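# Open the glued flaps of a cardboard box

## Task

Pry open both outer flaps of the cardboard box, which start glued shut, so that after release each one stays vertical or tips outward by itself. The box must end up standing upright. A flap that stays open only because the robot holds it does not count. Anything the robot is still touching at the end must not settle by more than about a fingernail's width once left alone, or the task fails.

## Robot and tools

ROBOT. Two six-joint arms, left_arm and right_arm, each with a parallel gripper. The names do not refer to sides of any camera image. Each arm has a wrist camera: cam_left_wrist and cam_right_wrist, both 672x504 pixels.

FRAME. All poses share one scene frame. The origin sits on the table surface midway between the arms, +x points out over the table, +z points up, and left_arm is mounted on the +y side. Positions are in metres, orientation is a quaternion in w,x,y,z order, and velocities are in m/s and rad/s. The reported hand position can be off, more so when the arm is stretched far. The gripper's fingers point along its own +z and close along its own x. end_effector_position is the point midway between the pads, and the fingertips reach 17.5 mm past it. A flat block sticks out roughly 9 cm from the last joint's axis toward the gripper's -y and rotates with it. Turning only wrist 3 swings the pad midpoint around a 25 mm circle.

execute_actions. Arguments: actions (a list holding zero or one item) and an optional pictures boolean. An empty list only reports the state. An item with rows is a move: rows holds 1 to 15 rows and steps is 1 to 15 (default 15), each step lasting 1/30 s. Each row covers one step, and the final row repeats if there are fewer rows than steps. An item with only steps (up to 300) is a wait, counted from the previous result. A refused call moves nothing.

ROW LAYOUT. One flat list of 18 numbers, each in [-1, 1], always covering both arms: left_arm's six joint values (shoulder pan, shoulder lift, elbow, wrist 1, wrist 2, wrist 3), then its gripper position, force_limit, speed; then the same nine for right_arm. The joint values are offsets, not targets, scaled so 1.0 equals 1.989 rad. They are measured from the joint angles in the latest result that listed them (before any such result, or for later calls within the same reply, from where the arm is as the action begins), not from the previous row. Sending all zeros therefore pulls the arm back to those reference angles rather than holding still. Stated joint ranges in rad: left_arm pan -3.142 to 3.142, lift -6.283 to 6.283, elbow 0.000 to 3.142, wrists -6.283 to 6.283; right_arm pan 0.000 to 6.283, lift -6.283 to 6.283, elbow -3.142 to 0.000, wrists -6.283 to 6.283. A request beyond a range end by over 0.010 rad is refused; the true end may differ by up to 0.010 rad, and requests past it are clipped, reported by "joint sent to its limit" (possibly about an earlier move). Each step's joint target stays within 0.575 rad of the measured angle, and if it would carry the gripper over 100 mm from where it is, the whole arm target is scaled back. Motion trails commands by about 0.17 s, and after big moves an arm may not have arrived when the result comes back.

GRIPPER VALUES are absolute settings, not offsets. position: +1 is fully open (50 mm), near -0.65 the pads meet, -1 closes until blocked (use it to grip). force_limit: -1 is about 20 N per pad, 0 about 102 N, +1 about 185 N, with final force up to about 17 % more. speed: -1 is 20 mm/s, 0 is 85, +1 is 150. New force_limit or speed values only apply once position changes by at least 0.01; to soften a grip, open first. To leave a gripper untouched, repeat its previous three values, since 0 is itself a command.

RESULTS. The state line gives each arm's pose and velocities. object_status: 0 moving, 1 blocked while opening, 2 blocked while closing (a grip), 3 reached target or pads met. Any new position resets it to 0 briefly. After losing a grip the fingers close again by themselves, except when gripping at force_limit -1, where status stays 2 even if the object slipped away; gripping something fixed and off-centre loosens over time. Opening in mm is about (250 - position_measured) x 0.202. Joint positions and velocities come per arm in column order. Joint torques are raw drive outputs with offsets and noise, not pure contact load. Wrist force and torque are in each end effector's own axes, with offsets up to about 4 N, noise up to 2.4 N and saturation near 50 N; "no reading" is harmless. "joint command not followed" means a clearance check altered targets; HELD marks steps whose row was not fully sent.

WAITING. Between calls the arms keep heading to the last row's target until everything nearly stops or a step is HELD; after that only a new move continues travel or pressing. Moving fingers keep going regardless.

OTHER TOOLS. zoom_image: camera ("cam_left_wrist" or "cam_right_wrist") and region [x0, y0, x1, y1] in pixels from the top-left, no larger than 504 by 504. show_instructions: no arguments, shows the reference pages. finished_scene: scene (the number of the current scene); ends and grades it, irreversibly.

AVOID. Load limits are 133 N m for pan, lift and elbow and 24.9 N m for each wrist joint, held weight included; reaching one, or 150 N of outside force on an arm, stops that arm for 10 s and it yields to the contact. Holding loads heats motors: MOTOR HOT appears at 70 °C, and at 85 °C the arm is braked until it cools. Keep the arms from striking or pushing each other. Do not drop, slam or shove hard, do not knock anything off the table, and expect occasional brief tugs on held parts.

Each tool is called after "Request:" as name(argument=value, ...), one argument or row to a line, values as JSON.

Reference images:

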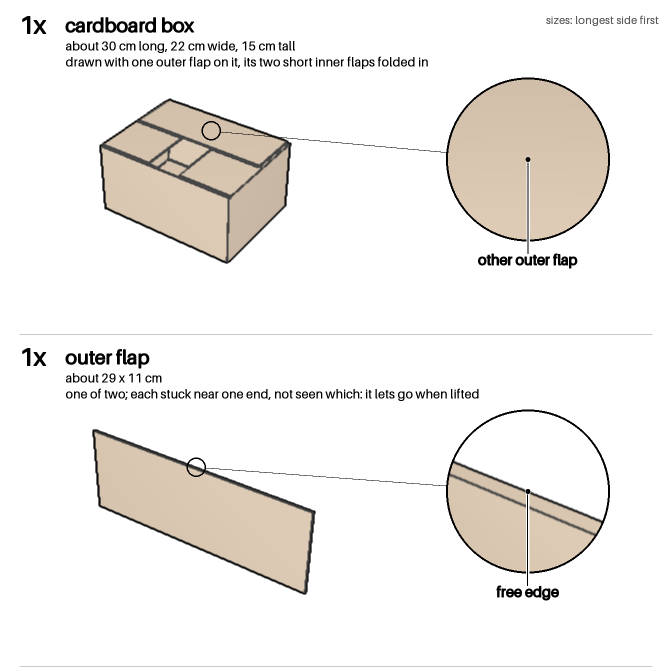

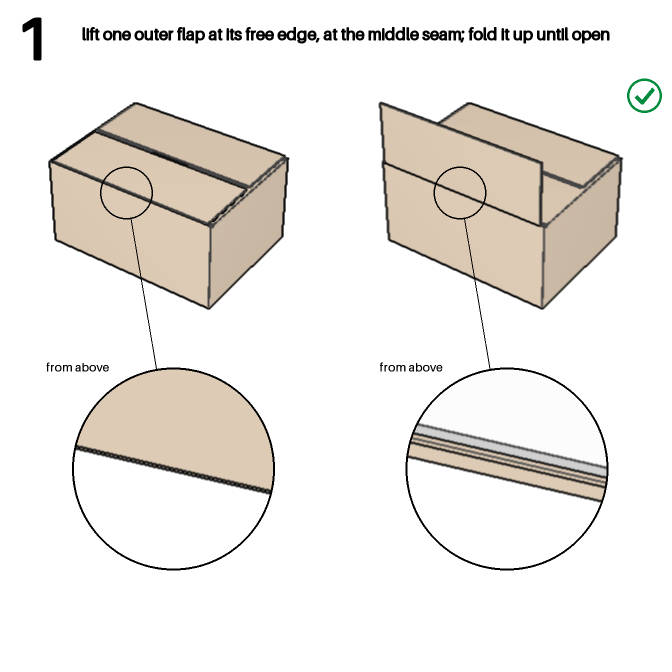

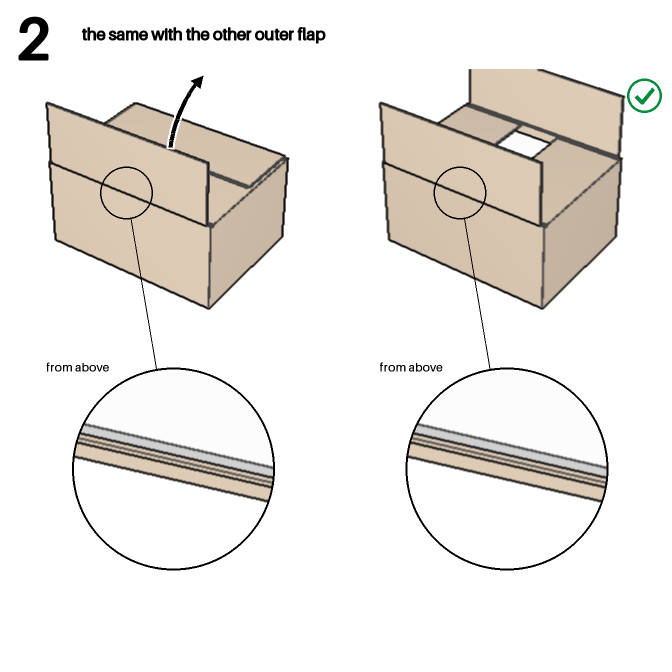

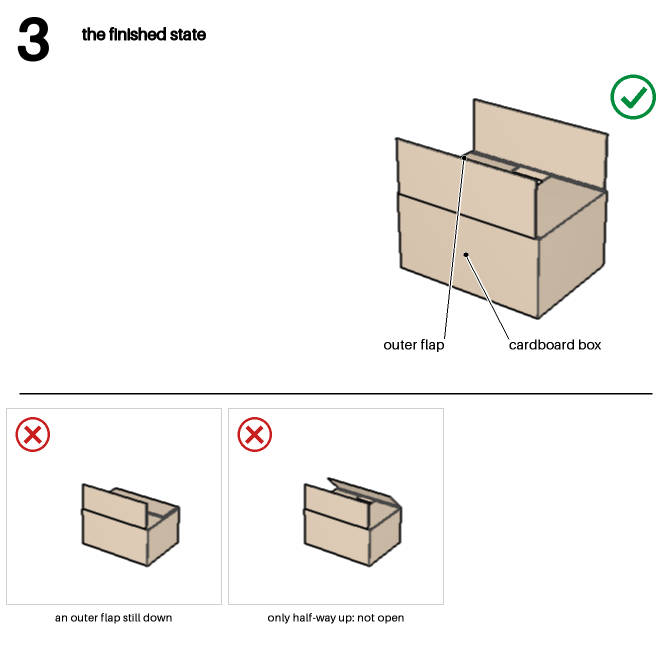

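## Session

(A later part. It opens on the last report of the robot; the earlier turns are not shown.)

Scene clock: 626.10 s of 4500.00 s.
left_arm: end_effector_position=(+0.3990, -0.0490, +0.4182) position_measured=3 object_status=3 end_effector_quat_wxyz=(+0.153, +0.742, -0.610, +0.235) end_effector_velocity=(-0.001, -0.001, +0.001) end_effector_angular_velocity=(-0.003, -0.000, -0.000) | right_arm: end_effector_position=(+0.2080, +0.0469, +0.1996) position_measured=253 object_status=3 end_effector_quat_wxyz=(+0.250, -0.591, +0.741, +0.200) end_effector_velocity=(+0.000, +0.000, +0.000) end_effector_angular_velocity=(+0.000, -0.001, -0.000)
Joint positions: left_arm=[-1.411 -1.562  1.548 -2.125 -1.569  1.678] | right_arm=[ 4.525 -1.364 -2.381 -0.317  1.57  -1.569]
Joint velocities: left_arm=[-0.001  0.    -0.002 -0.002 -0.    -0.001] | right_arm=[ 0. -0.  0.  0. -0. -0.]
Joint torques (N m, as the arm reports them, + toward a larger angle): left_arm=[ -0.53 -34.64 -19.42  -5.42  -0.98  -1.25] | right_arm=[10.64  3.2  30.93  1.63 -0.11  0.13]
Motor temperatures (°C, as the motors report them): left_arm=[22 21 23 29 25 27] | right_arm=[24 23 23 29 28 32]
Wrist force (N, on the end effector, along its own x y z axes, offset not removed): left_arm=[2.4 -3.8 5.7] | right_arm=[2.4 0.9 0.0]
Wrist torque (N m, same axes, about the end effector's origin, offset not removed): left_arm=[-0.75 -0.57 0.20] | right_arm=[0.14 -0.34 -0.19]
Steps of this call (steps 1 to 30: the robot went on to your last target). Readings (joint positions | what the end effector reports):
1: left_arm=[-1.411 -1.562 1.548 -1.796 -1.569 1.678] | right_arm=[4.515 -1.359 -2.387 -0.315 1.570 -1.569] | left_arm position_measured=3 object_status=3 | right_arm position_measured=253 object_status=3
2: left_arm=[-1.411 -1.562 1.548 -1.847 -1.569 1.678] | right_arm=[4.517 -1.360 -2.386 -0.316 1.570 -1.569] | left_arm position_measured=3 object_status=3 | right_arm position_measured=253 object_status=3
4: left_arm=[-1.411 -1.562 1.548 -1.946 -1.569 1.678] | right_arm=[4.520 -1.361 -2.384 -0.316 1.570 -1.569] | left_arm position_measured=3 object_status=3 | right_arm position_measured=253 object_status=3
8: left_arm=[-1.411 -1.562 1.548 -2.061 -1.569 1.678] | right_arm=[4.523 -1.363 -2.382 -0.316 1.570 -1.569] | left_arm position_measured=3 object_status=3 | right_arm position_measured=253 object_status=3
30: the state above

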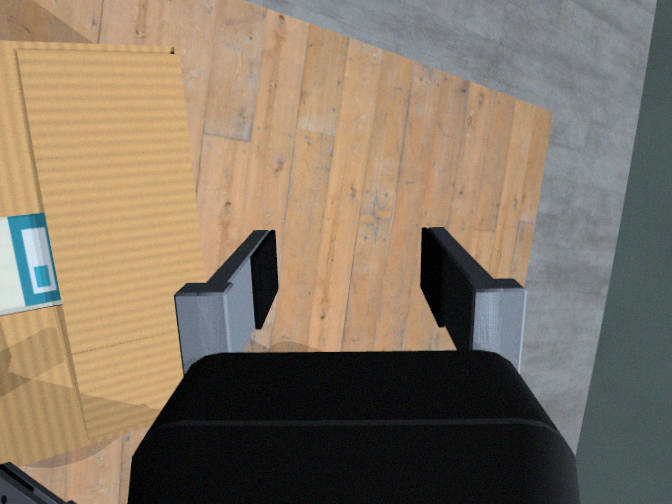

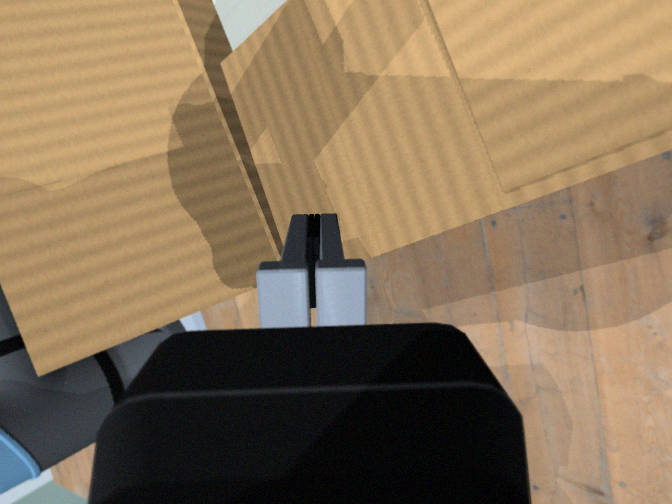

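Request:
execute_actions(
  actions=[
    {"rows":[[0,-0.0327,0.336,-0.319,0,0,1,0,0,-0.02,-0.021,-0.0162,0.0372,0,0,-1,0,0]]},
  ],
  pictures=false,
)

Request:
execute_actions(
  actions=[
    {"steps":30},
  ],
)

Scene clock: 637.30 s of 4500.00 s.
left_arm: end_effector_position=(+0.3824, +0.0044, +0.2504) position_measured=3 object_status=3 end_effector_quat_wxyz=(+0.161, +0.738, -0.607, +0.247) end_effector_velocity=(-0.063, +0.202, -0.368) end_effector_angular_velocity=(+0.011, +0.003, -0.000) | right_arm: end_effector_position=(+0.2244, +0.0368, +0.1803) position_measured=253 object_status=3 end_effector_quat_wxyz=(+0.254, -0.577, +0.752, +0.195) end_effector_velocity=(+0.005, -0.003, -0.005) end_effector_angular_velocity=(+0.001, +0.000, -0.011)
Joint positions: left_arm=[-1.411 -1.616  2.063 -2.617 -1.569  1.678] | right_arm=[ 4.486 -1.404 -2.412 -0.245  1.57  -1.569]
Joint velocities: left_arm=[ 0.    -0.082  1.109 -1.015 -0.     0.   ] | right_arm=[-0.011 -0.011 -0.009  0.021  0.001  0.   ]
Joint torques (N m, as the arm reports them, + toward a larger angle): left_arm=[ -0.7  -34.03 -23.44  -7.05  -0.75  -1.2 ] | right_arm=[-12.18   5.23  11.59   5.99   0.07  -0.05]
Motor temperatures (°C, as the motors report them): left_arm=[22 21 23 29 25 27] | right_arm=[24 23 23 29 28 32]
Wrist force (N, on the end effector, along its own x y z axes, offset not removed): left_arm=[-0.5 -3.2 4.3] | right_arm=[-1.5 -1.1 -2.0]
Wrist torque (N m, same axes, about the end effector's origin, offset not removed): left_arm=[-0.50 0.02 0.07] | right_arm=[-0.18 0.35 -0.01]
Steps of this call (steps 1 to 15: the robot went on to your last target; steps 16 to 90: nothing new was sent; then 7.70 s passed at rest; steps 91 to 105: all 15 steps of this action). Readings (joint positions | what the end effector reports):
91: left_arm=[-1.411 -1.562 1.548 -2.125 -1.569 1.678] | right_arm=[4.525 -1.364 -2.381 -0.317 1.570 -1.569] | left_arm position_measured=3 object_status=3 | right_arm position_measured=253 object_status=3
92: left_arm=[-1.411 -1.564 1.551 -2.128 -1.569 1.678] | right_arm=[4.523 -1.366 -2.383 -0.314 1.570 -1.569] | left_arm position_measured=3 object_status=3 | right_arm position_measured=253 object_status=3
94: left_arm=[-1.411 -1.576 1.599 -2.177 -1.569 1.678] | right_arm=[4.509 -1.380 -2.394 -0.290 1.570 -1.569] | left_arm position_measured=3 object_status=3 | right_arm position_measured=253 object_status=3
98: left_arm=[-1.411 -1.593 1.780 -2.354 -1.569 1.678] | right_arm=[4.494 -1.396 -2.406 -0.260 1.570 -1.569] | left_arm position_measured=3 object_status=3 | right_arm position_measured=253 object_status=3
105: the state above

Scene clock: 638.30 s of 4500.00 s.
left_arm: end_effector_position=(+0.3728, +0.0354, +0.2015) position_measured=3 object_status=3 end_effector_quat_wxyz=(+0.161, +0.738, -0.607, +0.247) end_effector_velocity=(+0.001, +0.000, +0.000) end_effector_angular_velocity=(-0.001, -0.000, +0.001) | right_arm: end_effector_position=(+0.2250, +0.0364, +0.1796) position_measured=253 object_status=3 end_effector_quat_wxyz=(+0.254, -0.576, +0.752, +0.195) end_effector_velocity=(-0.000, +0.001, +0.000) end_effector_angular_velocity=(-0.001, +0.000, +0.002)
Joint positions: left_arm=[-1.411 -1.627  2.216 -2.759 -1.569  1.678] | right_arm=[ 4.485 -1.405 -2.413 -0.243  1.57  -1.569]
Joint velocities: left_arm=[ 0.001 -0.    -0.001 -0.    -0.     0.   ] | right_arm=[-0.    -0.001  0.002 -0.001  0.001 -0.002]
Joint torques (N m, as the arm reports them, + toward a larger angle): left_arm=[ -0.47 -28.85 -15.49  -5.45  -0.93  -1.2 ] | right_arm=[-10.04   4.98  14.64   6.09   0.11   0.05]
Motor temperatures (°C, as the motors report them): left_arm=[22 21 23 29 25 27] | right_arm=[24 23 23 29 28 32]
Wrist force (N, on the end effector, along its own x y z axes, offset not removed): left_arm=[-0.6 1.2 3.9] | right_arm=[1.2 -2.1 -1.7]
Wrist torque (N m, same axes, about the end effector's origin, offset not removed): left_arm=[0.32 0.04 0.20] | right_arm=[-0.36 -0.31 -0.10]
Steps of this call (steps 1 to 30: the robot went on to your last target). Readings (joint positions | what the end effector reports):
1: left_arm=[-1.411 -1.618 2.097 -2.649 -1.569 1.678] | right_arm=[4.486 -1.404 -2.412 -0.245 1.570 -1.569] | left_arm position_measured=3 object_status=3 | right_arm position_measured=253 object_status=3
2: left_arm=[-1.411 -1.620 2.124 -2.674 -1.569 1.678] | right_arm=[4.486 -1.405 -2.412 -0.244 1.570 -1.569] | left_arm position_measured=3 object_status=3 | right_arm position_measured=253 object_status=3
4: left_arm=[-1.411 -1.623 2.161 -2.708 -1.569 1.678] | right_arm=[4.486 -1.405 -2.413 -0.244 1.570 -1.569] | left_arm position_measured=3 object_status=3 | right_arm position_measured=253 object_status=3
8: left_arm=[-1.411 -1.626 2.197 -2.741 -1.569 1.678] | right_arm=[4.485 -1.405 -2.413 -0.243 1.570 -1.569] | left_arm position_measured=3 object_status=3 | right_arm position_measured=253 object_status=3
30: the state above
All arms were judged still, so your last target was given up. Only a new action makes them travel on or press farther. Fingers that are still opening or closing keep moving.

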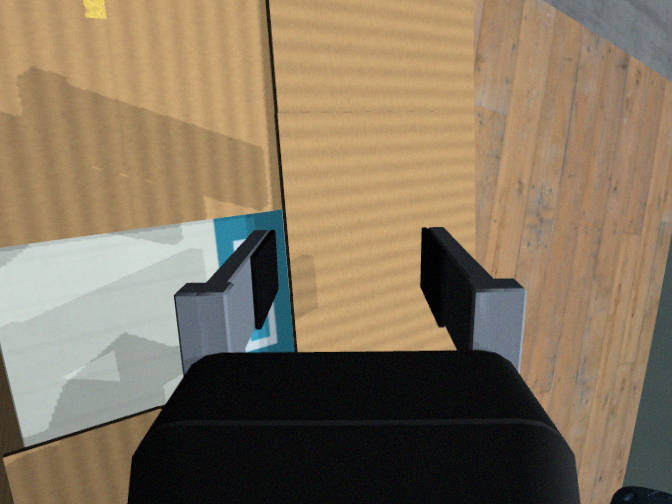

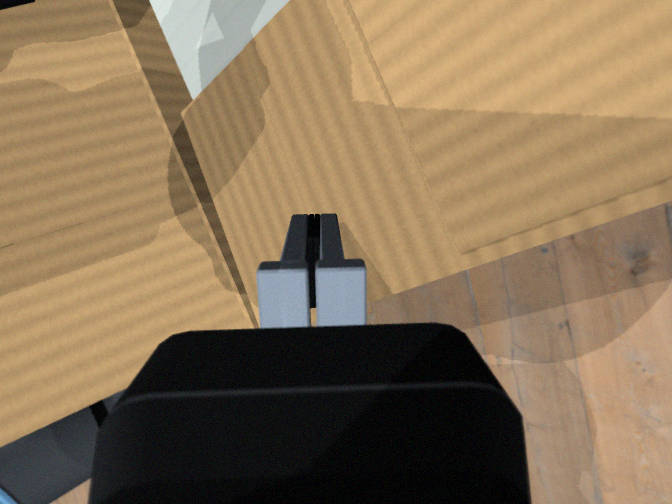

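Request:
execute_actions(
  actions=[
    {"rows":[[-0.0075,0.0127,0.019,-0.0317,0,-0.0075,1,0,0,0,-0.0063,-0.0049,0.0112,0,0,-1,0,0]]},
  ],
  pictures=false,
)

Request:
execute_actions(
  actions=[
    {"steps":8},
  ],
)

Scene clock: 653.00 s of 4500.00 s.
left_arm: end_effector_position=(+0.3649, +0.0346, +0.1823) position_measured=3 object_status=3 end_effector_quat_wxyz=(+0.165, +0.738, -0.607, +0.245) end_effector_velocity=(-0.002, -0.001, -0.004) end_effector_angular_velocity=(-0.003, +0.002, -0.001) | right_arm: end_effector_position=(+0.2249, +0.0361, +0.1739) position_measured=253 object_status=3 end_effector_quat_wxyz=(+0.254, -0.576, +0.752, +0.195) end_effector_velocity=(-0.000, -0.000, -0.002) end_effector_angular_velocity=(-0.000, +0.000, +0.000)
Joint positions: left_arm=[-1.426 -1.603  2.253 -2.82  -1.569  1.664] | right_arm=[ 4.485 -1.418 -2.423 -0.221  1.57  -1.569]
Joint velocities: left_arm=[-0.004  0.007  0.009 -0.018 -0.    -0.005] | right_arm=[-0.    -0.004 -0.003  0.007  0.    -0.   ]
Joint torques (N m, as the arm reports them, + toward a larger angle): left_arm=[ -6.95 -14.46 -14.31  -5.41  -0.9   -1.66] | right_arm=[-9.09  2.49 12.71  6.21  0.08  0.09]
Motor temperatures (°C, as the motors report them): left_arm=[22 21 23 29 25 27] | right_arm=[24 23 23 29 28 32]
Wrist force (N, on the end effector, along its own x y z axes, offset not removed): left_arm=[1.5 -4.0 -0.2] | right_arm=[-1.9 -0.4 -1.9]
Wrist torque (N m, same axes, about the end effector's origin, offset not removed): left_arm=[-0.58 -0.17 0.04] | right_arm=[-0.06 0.37 -0.04]
Steps of this call (steps 1 to 90: nothing new was sent; then 11.20 s passed at rest; steps 91 to 105: all 15 steps of this action). Readings (joint positions | what the end effector reports):
91: left_arm=[-1.411 -1.627 2.216 -2.759 -1.569 1.678] | right_arm=[4.485 -1.405 -2.413 -0.243 1.570 -1.569] | left_arm position_measured=3 object_status=3 | right_arm position_measured=253 object_status=3
92: left_arm=[-1.412 -1.625 2.219 -2.763 -1.569 1.677] | right_arm=[4.485 -1.406 -2.414 -0.241 1.570 -1.569] | left_arm position_measured=3 object_status=3 | right_arm position_measured=253 object_status=3
94: left_arm=[-1.417 -1.617 2.231 -2.783 -1.569 1.672] | right_arm=[4.485 -1.411 -2.417 -0.234 1.570 -1.569] | left_arm position_measured=3 object_status=3 | right_arm position_measured=253 object_status=3
98: left_arm=[-1.423 -1.607 2.246 -2.808 -1.569 1.666] | right_arm=[4.485 -1.415 -2.421 -0.225 1.570 -1.569] | left_arm position_measured=3 object_status=3 | right_arm position_measured=253 object_status=3
105: the state above

Scene clock: 653.27 s of 4500.00 s.
left_arm: end_effector_position=(+0.3647, +0.0346, +0.1818) position_measured=3 object_status=3 end_effector_quat_wxyz=(+0.165, +0.738, -0.607, +0.245) end_effector_velocity=(-0.000, -0.000, -0.001) end_effector_angular_velocity=(-0.000, +0.000, -0.001) | right_arm: end_effector_position=(+0.2249, +0.0361, +0.1738) position_measured=253 object_status=3 end_effector_quat_wxyz=(+0.254, -0.576, +0.752, +0.195) end_effector_velocity=(+0.000, +0.000, +0.000) end_effector_angular_velocity=(+0.000, -0.000, +0.000)
Joint positions: left_arm=[-1.426 -1.602  2.254 -2.822 -1.569  1.663] | right_arm=[ 4.485 -1.418 -2.423 -0.22   1.57  -1.569]
Joint velocities: left_arm=[-0.001  0.001  0.001 -0.002 -0.    -0.   ] | right_arm=[ 0.    -0.001  0.     0.001  0.    -0.   ]
Joint torques (N m, as the arm reports them, + toward a larger angle): left_arm=[ -7.22 -15.7  -15.92  -5.34  -0.92  -1.89] | right_arm=[-11.39   3.38  12.92   5.91   0.17   0.03]
Motor temperatures (°C, as the motors report them): left_arm=[22 21 23 29 25 27] | right_arm=[24 23 23 29 28 32]
Wrist force (N, on the end effector, along its own x y z axes, offset not removed): left_arm=[-3.8 -2.1 0.3] | right_arm=[-0.9 -0.9 0.2]
Wrist torque (N m, same axes, about the end effector's origin, offset not removed): left_arm=[-0.28 0.69 0.16] | right_arm=[-0.15 0.20 -0.12]
Steps of this call (steps 1 to 8: the robot went on to your last target). Readings (joint positions | what the end effector reports):
1: left_arm=[-1.426 -1.602 2.253 -2.820 -1.569 1.664] | right_arm=[4.485 -1.418 -2.423 -0.221 1.570 -1.569] | left_arm position_measured=3 object_status=3 | right_arm position_measured=253 object_status=3
2: left_arm=[-1.426 -1.602 2.253 -2.821 -1.569 1.664] | right_arm=[4.485 -1.418 -2.423 -0.221 1.570 -1.569] | left_arm position_measured=3 object_status=3 | right_arm position_measured=253 object_status=3
4: left_arm=[-1.426 -1.602 2.254 -2.821 -1.569 1.663] | right_arm=[4.485 -1.418 -2.423 -0.221 1.570 -1.569] | left_arm position_measured=3 object_status=3 | right_arm position_measured=253 object_status=3
8: the state above

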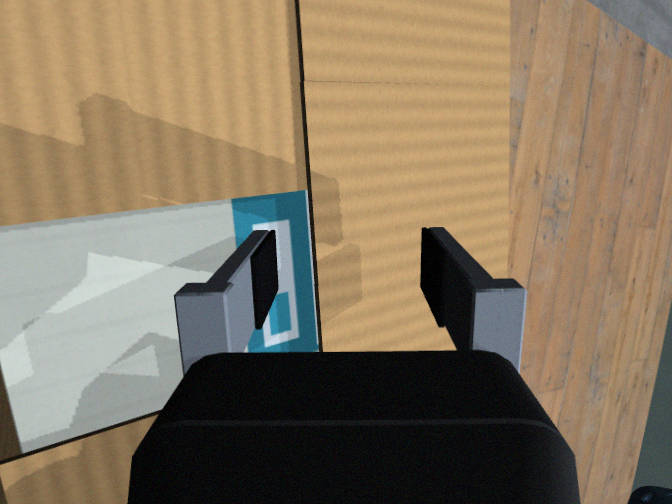

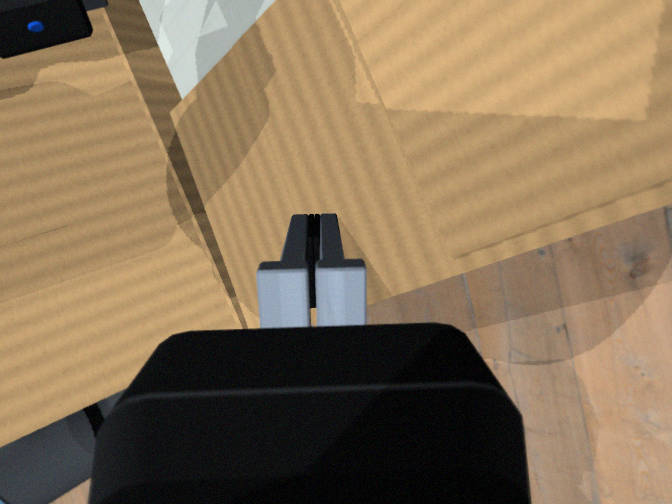

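Left down 10 mm, right 3 mm.

Request:
execute_actions(
  actions=[
    {"rows":[[0,0.0082,0.0078,-0.016,0,0,1,0,0,0,-0.0032,-0.0024,0.0056,0,0,-1,0,0]]},
  ],
  pictures=false,
)

Scene clock: 656.80 s of 4500.00 s.
left_arm: end_effector_position=(+0.3644, +0.0353, +0.1725) position_measured=3 object_status=3 end_effector_quat_wxyz=(+0.165, +0.738, -0.607, +0.245) end_effector_velocity=(-0.000, -0.001, -0.002) end_effector_angular_velocity=(-0.002, -0.000, -0.000) | right_arm: end_effector_position=(+0.2249, +0.0360, +0.1710) position_measured=253 object_status=3 end_effector_quat_wxyz=(+0.254, -0.576, +0.752, +0.195) end_effector_velocity=(+0.000, +0.000, -0.000) end_effector_angular_velocity=(+0.000, +0.000, -0.001)
Joint positions: left_arm=[-1.426 -1.586  2.269 -2.853 -1.569  1.663] | right_arm=[ 4.485 -1.424 -2.427 -0.21   1.57  -1.569]
Joint velocities: left_arm=[-0.001  0.004  0.002 -0.008 -0.    -0.001] | right_arm=[ 0.    -0.002 -0.     0.002 -0.     0.001]
Joint torques (N m, as the arm reports them, + toward a larger angle): left_arm=[  0.6  -14.38 -14.06  -4.72  -0.88  -0.61] | right_arm=[-7.97 -1.85  7.09  3.51 -0.03 -0.02]
Motor temperatures (°C, as the motors report them): left_arm=[22 21 23 29 25 27] | right_arm=[24 23 23 29 28 32]
Wrist force (N, on the end effector, along its own x y z axes, offset not removed): left_arm=[0.4 -2.6 1.4] | right_arm=[-7.1 -0.7 -10.0]
Wrist torque (N m, same axes, about the end effector's origin, offset not removed): left_arm=[-0.25 0.19 0.22] | right_arm=[-0.08 0.26 -0.02]
Steps of this call (steps 1 to 15: the robot went on to your last target; steps 16 to 90: nothing new was sent; then 0.03 s passed at rest; steps 91 to 105: all 15 steps of this action). Readings (joint positions | what the end effector reports):
91: left_arm=[-1.426 -1.602 2.254 -2.822 -1.569 1.663] | right_arm=[4.485 -1.418 -2.423 -0.220 1.570 -1.569] | left_arm position_measured=3 object_status=3 | right_arm position_measured=253 object_status=3
92: left_arm=[-1.426 -1.600 2.255 -2.824 -1.569 1.663] | right_arm=[4.485 -1.418 -2.423 -0.219 1.570 -1.569] | left_arm position_measured=3 object_status=3 | right_arm position_measured=253 object_status=3
94: left_arm=[-1.426 -1.595 2.260 -2.835 -1.569 1.663] | right_arm=[4.485 -1.421 -2.425 -0.216 1.570 -1.569] | left_arm position_measured=3 object_status=3 | right_arm position_measured=253 object_status=3
98: left_arm=[-1.426 -1.589 2.266 -2.847 -1.569 1.663] | right_arm=[4.485 -1.423 -2.427 -0.211 1.570 -1.569] | left_arm position_measured=3 object_status=3 | right_arm position_measured=253 object_status=3
105: the state above

Request:
execute_actions(
  actions=[
    {"rows":[[0,0.0246,-0.0182,-0.0066,0,0,1,0,0,0,-0.0011,-0.0008,0.0019,0,0,-1,0,0]]},
  ],
)

Scene clock: 664.43 s of 4500.00 s.
left_arm: end_effector_position=(+0.3693, +0.0189, +0.1688) position_measured=3 object_status=3 end_effector_quat_wxyz=(+0.165, +0.738, -0.607, +0.245) end_effector_velocity=(+0.002, -0.003, -0.002) end_effector_angular_velocity=(+0.003, +0.001, +0.001) | right_arm: end_effector_position=(+0.2249, +0.0359, +0.1701) position_measured=253 object_status=3 end_effector_quat_wxyz=(+0.254, -0.576, +0.752, +0.195) end_effector_velocity=(-0.000, -0.000, -0.000) end_effector_angular_velocity=(-0.000, -0.001, +0.001)
Joint positions: left_arm=[-1.426 -1.539  2.234 -2.865 -1.569  1.663] | right_arm=[ 4.485 -1.426 -2.429 -0.206  1.57  -1.569]
Joint velocities: left_arm=[ 0.002  0.014 -0.008 -0.003  0.     0.   ] | right_arm=[ 0.    -0.001 -0.001  0.001 -0.    -0.001]
Joint torques (N m, as the arm reports them, + toward a larger angle): left_arm=[ -5.99   4.96 -11.43   2.    -0.88   0.86] | right_arm=[ -6.97 -10.56  -2.61  -0.44  -0.1   -0.16]
Motor temperatures (°C, as the motors report them): left_arm=[22 21 23 29 25 27] | right_arm=[24 23 23 29 28 32]
Wrist force (N, on the end effector, along its own x y z axes, offset not removed): left_arm=[13.5 -0.9 -40.4] | right_arm=[-16.2 -0.3 -28.4]
Wrist torque (N m, same axes, about the end effector's origin, offset not removed): left_arm=[0.10 -0.77 -0.05] | right_arm=[-0.40 0.26 -0.01]
Steps of this call (steps 1 to 15: the robot went on to your last target; steps 16 to 90: nothing new was sent; then 4.13 s passed at rest; steps 91 to 105: all 15 steps of this action). Readings (joint positions | what the end effector reports):
91: left_arm=[-1.426 -1.586 2.269 -2.854 -1.569 1.663] | right_arm=[4.485 -1.424 -2.428 -0.209 1.570 -1.569] | left_arm position_measured=3 object_status=3 | right_arm position_measured=253 object_status=3
92: left_arm=[-1.426 -1.583 2.267 -2.855 -1.569 1.663] | right_arm=[4.485 -1.424 -2.428 -0.209 1.570 -1.569] | left_arm position_measured=3 object_status=3 | right_arm position_measured=253 object_status=3
94: left_arm=[-1.426 -1.567 2.255 -2.859 -1.569 1.663] | right_arm=[4.485 -1.425 -2.428 -0.208 1.570 -1.569] | left_arm position_measured=3 object_status=3 | right_arm position_measured=253 object_status=3
98: left_arm=[-1.426 -1.548 2.240 -2.863 -1.569 1.663] | right_arm=[4.485 -1.426 -2.429 -0.206 1.570 -1.569] | left_arm position_measured=3 object_status=3 | right_arm position_measured=253 object_status=3
105: the state above

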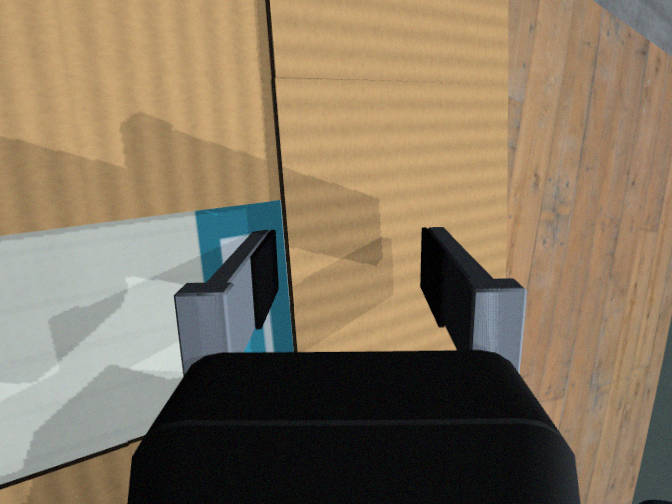

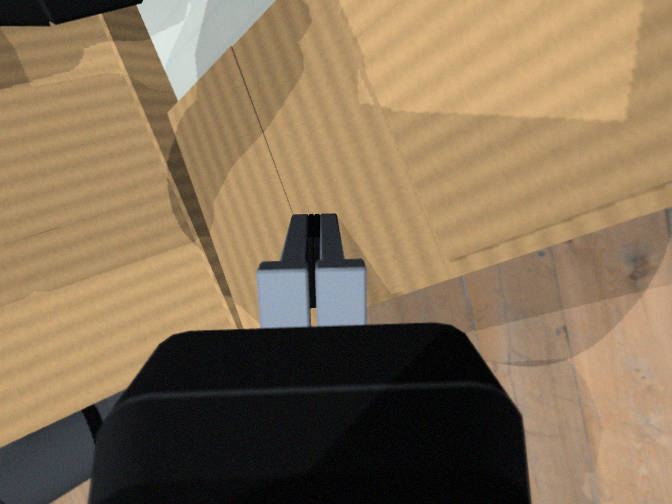

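Hit the contents. Up 2.5, forward 9.

Request:
execute_actions(
  actions=[
    {"rows":[[0,-0.003,-0.0028,0.0058,0,0,1,0,0,0,0,0,0,0,0,-1,0,0]],"steps":10},
  ],
  pictures=false,
)

Request:
execute_actions(
  actions=[
    {"rows":[[0,0.0105,-0.0108,0.0003,0,0,1,0,0,0,0,0,0,0,0,-1,0,0]]},
  ],
)

Scene clock: 669.60 s of 4500.00 s.
left_arm: end_effector_position=(+0.3694, +0.0186, +0.1716) position_measured=3 object_status=3 end_effector_quat_wxyz=(+0.165, +0.738, -0.607, +0.245) end_effector_velocity=(-0.000, +0.000, +0.004) end_effector_angular_velocity=(-0.002, -0.001, -0.001) | right_arm: end_effector_position=(+0.2249, +0.0359, +0.1700) position_measured=253 object_status=3 end_effector_quat_wxyz=(+0.254, -0.576, +0.752, +0.195) end_effector_velocity=(-0.000, -0.001, -0.000) end_effector_angular_velocity=(-0.001, -0.001, -0.000)
Joint positions: left_arm=[-1.426 -1.544  2.229 -2.855 -1.569  1.663] | right_arm=[ 4.485 -1.426 -2.429 -0.206  1.57  -1.569]
Joint velocities: left_arm=[-0.    -0.009 -0.004  0.011  0.     0.001] | right_arm=[ 0.     0.002 -0.002 -0.    -0.001 -0.   ]
Joint torques (N m, as the arm reports them, + toward a larger angle): left_arm=[ -0.3  -25.93 -22.39  -0.67  -0.87  -1.53] | right_arm=[-7.57 -2.64  3.23 -3.69  0.03  0.16]
Motor temperatures (°C, as the motors report them): left_arm=[22 21 23 29 25 27] | right_arm=[24 23 23 29 28 32]
Wrist force (N, on the end effector, along its own x y z axes, offset not removed): left_arm=[0.8 -5.1 -4.9] | right_arm=[-16.0 -0.2 -29.9]
Wrist torque (N m, same axes, about the end effector's origin, offset not removed): left_arm=[-0.25 0.54 0.24] | right_arm=[-0.42 -0.15 -0.06]
Steps of this call (steps 1 to 15: the robot went on to your last target; steps 16 to 90: nothing new was sent; then 1.83 s passed at rest; steps 91 to 100: all 10 steps of this action). Readings (joint positions | what the end effector reports):
91: left_arm=[-1.426 -1.537 2.233 -2.866 -1.569 1.663] | right_arm=[4.485 -1.426 -2.429 -0.206 1.570 -1.569] | left_arm position_measured=3 object_status=3 | right_arm position_measured=253 object_status=3
92: left_arm=[-1.426 -1.538 2.232 -2.865 -1.569 1.663] | right_arm=[4.485 -1.426 -2.429 -0.206 1.570 -1.569] | left_arm position_measured=3 object_status=3 | right_arm position_measured=253 object_status=3
94: left_arm=[-1.426 -1.540 2.231 -2.861 -1.569 1.663] | right_arm=[4.485 -1.426 -2.429 -0.206 1.570 -1.569] | left_arm position_measured=3 object_status=3 | right_arm position_measured=253 object_status=3
98: left_arm=[-1.426 -1.543 2.229 -2.856 -1.569 1.663] | right_arm=[4.485 -1.426 -2.429 -0.206 1.570 -1.569] | left_arm position_measured=3 object_status=3 | right_arm position_measured=253 object_status=3
100: the state above

Scene clock: 670.10 s of 4500.00 s.
left_arm: end_effector_position=(+0.3718, +0.0103, +0.1715) position_measured=3 object_status=3 end_effector_quat_wxyz=(+0.165, +0.738, -0.607, +0.245) end_effector_velocity=(-0.000, -0.003, -0.000) end_effector_angular_velocity=(-0.000, -0.000, -0.002) | right_arm: end_effector_position=(+0.2249, +0.0359, +0.1700) position_measured=253 object_status=3 end_effector_quat_wxyz=(+0.254, -0.576, +0.752, +0.195) end_effector_velocity=(+0.001, -0.000, +0.001) end_effector_angular_velocity=(+0.001, -0.001, -0.002)
Joint positions: left_arm=[-1.426 -1.524  2.208 -2.855 -1.569  1.663] | right_arm=[ 4.485 -1.426 -2.429 -0.206  1.57  -1.569]
Joint velocities: left_arm=[-0.002  0.006 -0.006  0.    -0.    -0.   ] | right_arm=[-0.     0.001  0.     0.001 -0.002  0.001]
Joint torques (N m, as the arm reports them, + toward a larger angle): left_arm=[  0.6   -9.44 -29.21  -5.44  -0.64  -1.24] | right_arm=[-4.57 -3.36  4.08 -3.53  2.21  0.13]
Motor temperatures (°C, as the motors report them): left_arm=[22 21 23 29 25 27] | right_arm=[24 23 23 29 28 32]
Wrist force (N, on the end effector, along its own x y z axes, offset not removed): left_arm=[-5.6 2.3 -15.2] | right_arm=[-17.8 -8.5 -26.5]
Wrist torque (N m, same axes, about the end effector's origin, offset not removed): left_arm=[-0.78 -0.21 -0.03] | right_arm=[0.60 -0.02 0.12]
Steps of this call (steps 1 to 15: all 15 steps of this action). Readings (joint positions | what the end effector reports):
1: left_arm=[-1.426 -1.544 2.229 -2.855 -1.569 1.663] | right_arm=[4.485 -1.426 -2.429 -0.206 1.570 -1.569] | left_arm position_measured=3 object_status=3 | right_arm position_measured=253 object_status=3
2: left_arm=[-1.426 -1.543 2.227 -2.855 -1.569 1.663] | right_arm=[4.485 -1.426 -2.429 -0.206 1.570 -1.569] | left_arm position_measured=3 object_status=3 | right_arm position_measured=253 object_status=3
4: left_arm=[-1.426 -1.536 2.220 -2.855 -1.569 1.663] | right_arm=[4.485 -1.426 -2.429 -0.206 1.570 -1.569] | left_arm position_measured=3 object_status=3 | right_arm position_measured=253 object_status=3
8: left_arm=[-1.426 -1.527 2.212 -2.854 -1.569 1.663] | right_arm=[4.485 -1.426 -2.429 -0.206 1.570 -1.569] | left_arm position_measured=3 object_status=3 | right_arm position_measured=253 object_status=3
15: the state above

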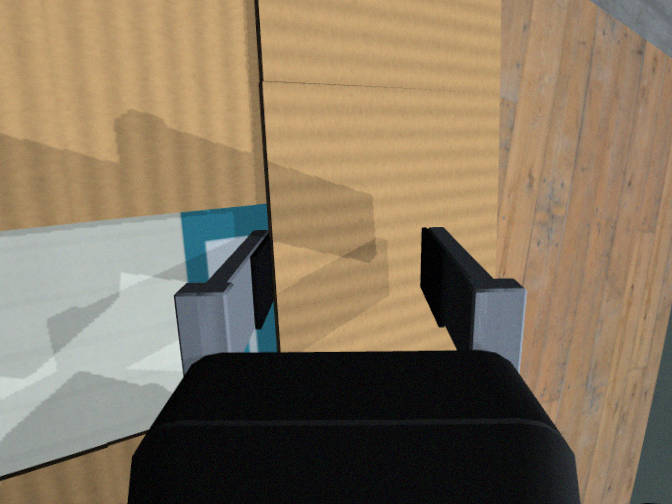

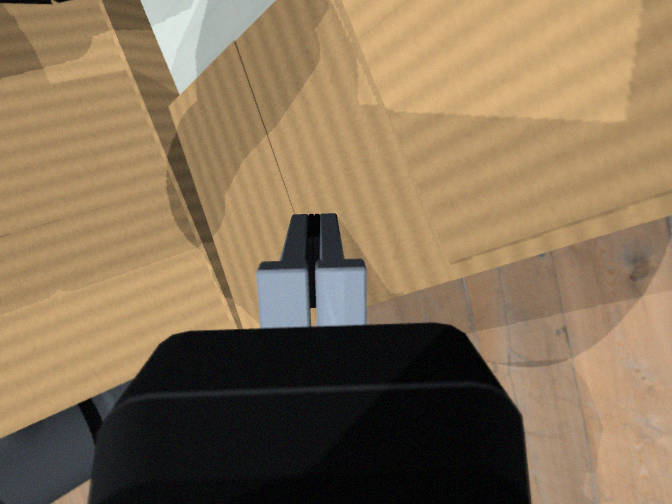

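Request:
execute_actions(
  actions=[
    {"rows":[[0,-0.0037,-0.0058,0.0095,0,0,1,0,0,0,0,0,0,0,0,-1,0,0]]},
  ],
  pictures=false,
)

Request:
execute_actions(
  actions=[
    {"rows":[[0,-0.0034,-0.0061,0.0095,0,0,1,0,0,0,0,0,0,0,0,-1,0,0]]},
  ],
  pictures=false,
)

Request:
execute_actions(
  actions=[
    {"rows":[[0,-0.0030,-0.0065,0.0095,0,0,1,0,0,0,0,0,0,0,0,-1,0,0]]},
  ],
  pictures=false,
)

Request:
execute_actions(
  actions=[
    {"rows":[[0,-0.0025,-0.0069,0.0094,0,0,1,0,0,0,0,0,0,0,0,-1,0,0]]},
  ],
)

Scene clock: 679.37 s of 4500.00 s.
left_arm: end_effector_position=(+0.3722, +0.0089, +0.1772) position_measured=3 object_status=3 end_effector_quat_wxyz=(+0.165, +0.738, -0.607, +0.245) end_effector_velocity=(-0.000, -0.000, +0.001) end_effector_angular_velocity=(+0.001, +0.000, -0.001) | right_arm: end_effector_position=(+0.2249, +0.0359, +0.1700) position_measured=253 object_status=3 end_effector_quat_wxyz=(+0.254, -0.576, +0.752, +0.195) end_effector_velocity=(-0.000, -0.000, -0.001) end_effector_angular_velocity=(-0.002, +0.001, -0.001)
Joint positions: left_arm=[-1.426 -1.531  2.197 -2.836 -1.569  1.663] | right_arm=[ 4.485 -1.426 -2.429 -0.206  1.57  -1.569]
Joint velocities: left_arm=[-0.001 -0.003 -0.002  0.005 -0.     0.001] | right_arm=[ 0.    -0.002  0.    -0.001 -0.     0.001]
Joint torques (N m, as the arm reports them, + toward a larger angle): left_arm=[  0.17 -34.25 -32.58  -4.42   3.15  -1.33] | right_arm=[14.61 -3.53  5.02 -3.8   4.17 -0.32]
Motor temperatures (°C, as the motors report them): left_arm=[22 21 23 29 25 27] | right_arm=[24 23 23 29 28 32]
Wrist force (N, on the end effector, along its own x y z axes, offset not removed): left_arm=[-8.7 3.1 -1.3] | right_arm=[-17.8 -9.6 -26.0]
Wrist torque (N m, same axes, about the end effector's origin, offset not removed): left_arm=[-0.64 -0.06 0.02] | right_arm=[0.33 -0.12 0.09]
Steps of this call (steps 1 to 15: the robot went on to your last target; steps 16 to 90: nothing new was sent; then 5.77 s passed at rest; steps 91 to 105: all 15 steps of this action). Readings (joint positions | what the end effector reports):
91: left_arm=[-1.426 -1.523 2.207 -2.855 -1.569 1.663] | right_arm=[4.485 -1.426 -2.429 -0.206 1.570 -1.569] | left_arm position_measured=3 object_status=3 | right_arm position_measured=253 object_status=3
92: left_arm=[-1.426 -1.523 2.207 -2.853 -1.569 1.663] | right_arm=[4.485 -1.426 -2.429 -0.206 1.570 -1.569] | left_arm position_measured=3 object_status=3 | right_arm position_measured=253 object_status=3
94: left_arm=[-1.426 -1.526 2.203 -2.847 -1.569 1.663] | right_arm=[4.485 -1.426 -2.429 -0.206 1.570 -1.569] | left_arm position_measured=3 object_status=3 | right_arm position_measured=253 object_status=3
98: left_arm=[-1.426 -1.529 2.199 -2.840 -1.569 1.663] | right_arm=[4.485 -1.426 -2.429 -0.206 1.570 -1.569] | left_arm position_measured=3 object_status=3 | right_arm position_measured=253 object_status=3
105: the state above

Scene clock: 679.87 s of 4500.00 s.
left_arm: end_effector_position=(+0.3727, +0.0073, +0.1830) position_measured=3 object_status=3 end_effector_quat_wxyz=(+0.165, +0.738, -0.607, +0.245) end_effector_velocity=(+0.000, +0.000, +0.001) end_effector_angular_velocity=(+0.001, -0.000, +0.000) | right_arm: end_effector_position=(+0.2249, +0.0359, +0.1700) position_measured=253 object_status=3 end_effector_quat_wxyz=(+0.254, -0.576, +0.752, +0.195) end_effector_velocity=(-0.000, -0.000, -0.000) end_effector_angular_velocity=(-0.000, +0.000, +0.001)
Joint positions: left_arm=[-1.426 -1.537  2.185 -2.818 -1.569  1.663] | right_arm=[ 4.485 -1.426 -2.429 -0.206  1.57  -1.569]
Joint velocities: left_arm=[ 0.001 -0.002 -0.002  0.005 -0.     0.001] | right_arm=[ 0.     0.    -0.    -0.001  0.    -0.   ]
Joint torques (N m, as the arm reports them, + toward a larger angle): left_arm=[  0.02 -34.65 -33.59  -4.38   2.82  -1.42] | right_arm=[13.56 -2.67  5.06 -3.74  3.98 -0.29]
Motor temperatures (°C, as the motors report them): left_arm=[22 21 23 29 25 27] | right_arm=[24 23 23 29 28 32]
Wrist force (N, on the end effector, along its own x y z axes, offset not removed): left_arm=[-8.5 8.5 -5.8] | right_arm=[-18.1 -11.2 -24.8]
Wrist torque (N m, same axes, about the end effector's origin, offset not removed): left_arm=[0.06 -0.23 -0.11] | right_arm=[0.14 -0.17 -0.11]
Steps of this call (steps 1 to 15: all 15 steps of this action). Readings (joint positions | what the end effector reports):
1: left_arm=[-1.426 -1.531 2.197 -2.836 -1.569 1.663] | right_arm=[4.485 -1.426 -2.429 -0.206 1.570 -1.569] | left_arm position_measured=3 object_status=3 | right_arm position_measured=253 object_status=3
2: left_arm=[-1.426 -1.531 2.196 -2.835 -1.569 1.663] | right_arm=[4.485 -1.426 -2.429 -0.206 1.570 -1.569] | left_arm position_measured=3 object_status=3 | right_arm position_measured=253 object_status=3
4: left_arm=[-1.426 -1.533 2.192 -2.828 -1.569 1.663] | right_arm=[4.485 -1.426 -2.429 -0.206 1.570 -1.569] | left_arm position_measured=3 object_status=3 | right_arm position_measured=253 object_status=3
8: left_arm=[-1.426 -1.536 2.187 -2.821 -1.569 1.663] | right_arm=[4.485 -1.426 -2.429 -0.206 1.570 -1.569] | left_arm position_measured=3 object_status=3 | right_arm position_measured=253 object_status=3
15: the state above

Scene clock: 680.37 s of 4500.00 s.
left_arm: end_effector_position=(+0.3732, +0.0056, +0.1888) position_measured=3 object_status=3 end_effector_quat_wxyz=(+0.165, +0.738, -0.607, +0.245) end_effector_velocity=(+0.000, +0.000, +0.001) end_effector_angular_velocity=(+0.001, -0.000, +0.000) | right_arm: end_effector_position=(+0.2249, +0.0359, +0.1700) position_measured=253 object_status=3 end_effector_quat_wxyz=(+0.254, -0.576, +0.752, +0.195) end_effector_velocity=(+0.000, +0.000, +0.000) end_effector_angular_velocity=(+0.002, +0.000, -0.002)
Joint positions: left_arm=[-1.426 -1.543  2.173 -2.8   -1.569  1.663] | right_arm=[ 4.485 -1.426 -2.429 -0.206  1.57  -1.569]
Joint velocities: left_arm=[ 0.    -0.002 -0.003  0.005  0.     0.   ] | right_arm=[-0.    -0.    -0.     0.002 -0.001  0.002]
Joint torques (N m, as the arm reports them, + toward a larger angle): left_arm=[ -0.11 -33.97 -34.52  -4.73   2.92  -1.31] | right_arm=[13.87 -4.76  5.26 -3.95  3.94 -0.33]
Motor temperatures (°C, as the motors report them): left_arm=[22 21 23 29 25 27] | right_arm=[24 23 23 29 28 32]
Wrist force (N, on the end effector, along its own x y z axes, offset not removed): left_arm=[-5.8 4.1 -0.3] | right_arm=[-19.2 -12.5 -26.3]
Wrist torque (N m, same axes, about the end effector's origin, offset not removed): left_arm=[-0.53 -0.81 -0.15] | right_arm=[0.11 -0.05 -0.05]
Steps of this call (steps 1 to 15: all 15 steps of this action). Readings (joint positions | what the end effector reports):
1: left_arm=[-1.426 -1.537 2.185 -2.818 -1.569 1.663] | right_arm=[4.485 -1.426 -2.429 -0.206 1.570 -1.569] | left_arm position_measured=3 object_status=3 | right_arm position_measured=253 object_status=3
2: left_arm=[-1.426 -1.538 2.184 -2.816 -1.569 1.663] | right_arm=[4.485 -1.426 -2.429 -0.206 1.570 -1.569] | left_arm position_measured=3 object_status=3 | right_arm position_measured=253 object_status=3
4: left_arm=[-1.426 -1.540 2.180 -2.810 -1.569 1.663] | right_arm=[4.485 -1.426 -2.429 -0.206 1.570 -1.569] | left_arm position_measured=3 object_status=3 | right_arm position_measured=253 object_status=3
8: left_arm=[-1.426 -1.542 2.175 -2.803 -1.569 1.663] | right_arm=[4.485 -1.426 -2.429 -0.206 1.570 -1.569] | left_arm position_measured=3 object_status=3 | right_arm position_measured=253 object_status=3
15: the state above

Scene clock: 680.87 s of 4500.00 s.
left_arm: end_effector_position=(+0.3738, +0.0036, +0.1946) position_measured=3 object_status=3 end_effector_quat_wxyz=(+0.165, +0.738, -0.607, +0.245) end_effector_velocity=(-0.000, -0.002, +0.002) end_effector_angular_velocity=(-0.002, -0.000, -0.001) | right_arm: end_effector_position=(+0.2249, +0.0359, +0.1700) position_measured=253 object_status=3 end_effector_quat_wxyz=(+0.254, -0.576, +0.752, +0.195) end_effector_velocity=(+0.000, +0.000, +0.000) end_effector_angular_velocity=(+0.000, +0.001, -0.002)
Joint positions: left_arm=[-1.426 -1.548  2.159 -2.782 -1.569  1.663] | right_arm=[ 4.485 -1.426 -2.429 -0.206  1.57  -1.569]
Joint velocities: left_arm=[-0.001 -0.001 -0.005  0.005 -0.     0.   ] | right_arm=[ 0.     0.     0.001 -0.001 -0.     0.002]
Joint torques (N m, as the arm reports them, + toward a larger angle): left_arm=[ -0.62 -33.17 -33.04  -4.51   2.83  -1.34] | right_arm=[14.4  -4.6   5.54 -3.77  3.85 -0.27]
Motor temperatures (°C, as the motors report them): left_arm=[22 21 23 29 25 27] | right_arm=[24 23 23 29 28 32]
Wrist force (N, on the end effector, along its own x y z axes, offset not removed): left_arm=[-10.3 6.4 0.6] | right_arm=[-19.1 -14.3 -29.6]
Wrist torque (N m, same axes, about the end effector's origin, offset not removed): left_arm=[-0.08 -0.07 -0.22] | right_arm=[-0.37 -0.03 -0.06]
Steps of this call (steps 1 to 15: all 15 steps of this action). Readings (joint positions | what the end effector reports):
1: left_arm=[-1.426 -1.543 2.173 -2.800 -1.569 1.663] | right_arm=[4.485 -1.426 -2.429 -0.206 1.570 -1.569] | left_arm position_measured=3 object_status=3 | right_arm position_measured=253 object_status=3
2: left_arm=[-1.426 -1.543 2.172 -2.798 -1.569 1.663] | right_arm=[4.485 -1.426 -2.429 -0.206 1.570 -1.569] | left_arm position_measured=3 object_status=3 | right_arm position_measured=253 object_status=3
4: left_arm=[-1.426 -1.545 2.167 -2.792 -1.569 1.663] | right_arm=[4.485 -1.426 -2.429 -0.206 1.570 -1.569] | left_arm position_measured=3 object_status=3 | right_arm position_measured=253 object_status=3
8: left_arm=[-1.426 -1.547 2.162 -2.785 -1.569 1.663] | right_arm=[4.485 -1.426 -2.429 -0.206 1.570 -1.569] | left_arm position_measured=3 object_status=3 | right_arm position_measured=253 object_status=3
15: the state above

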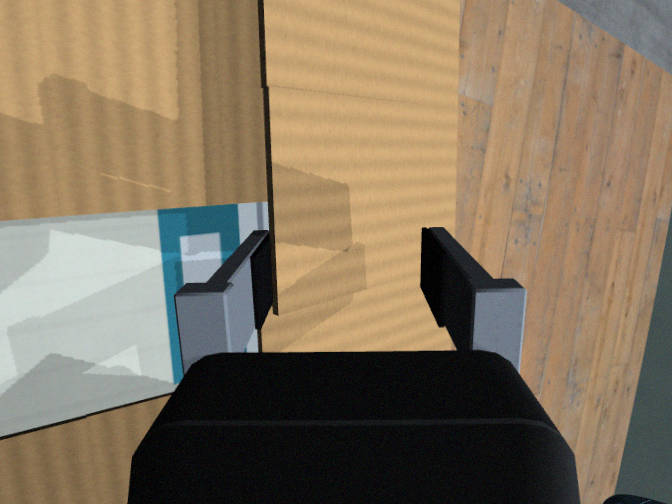

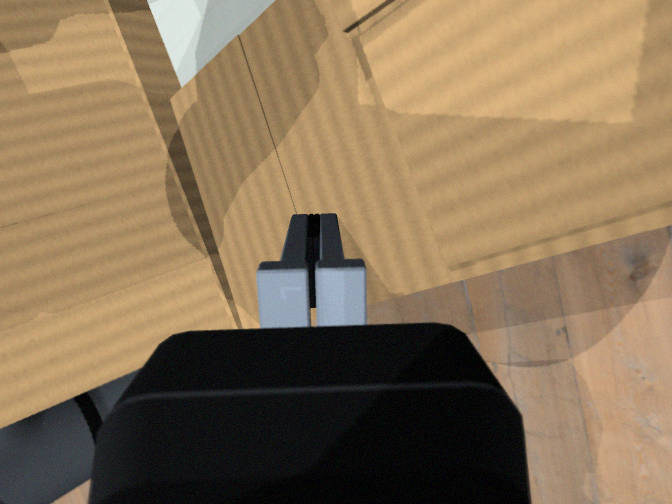

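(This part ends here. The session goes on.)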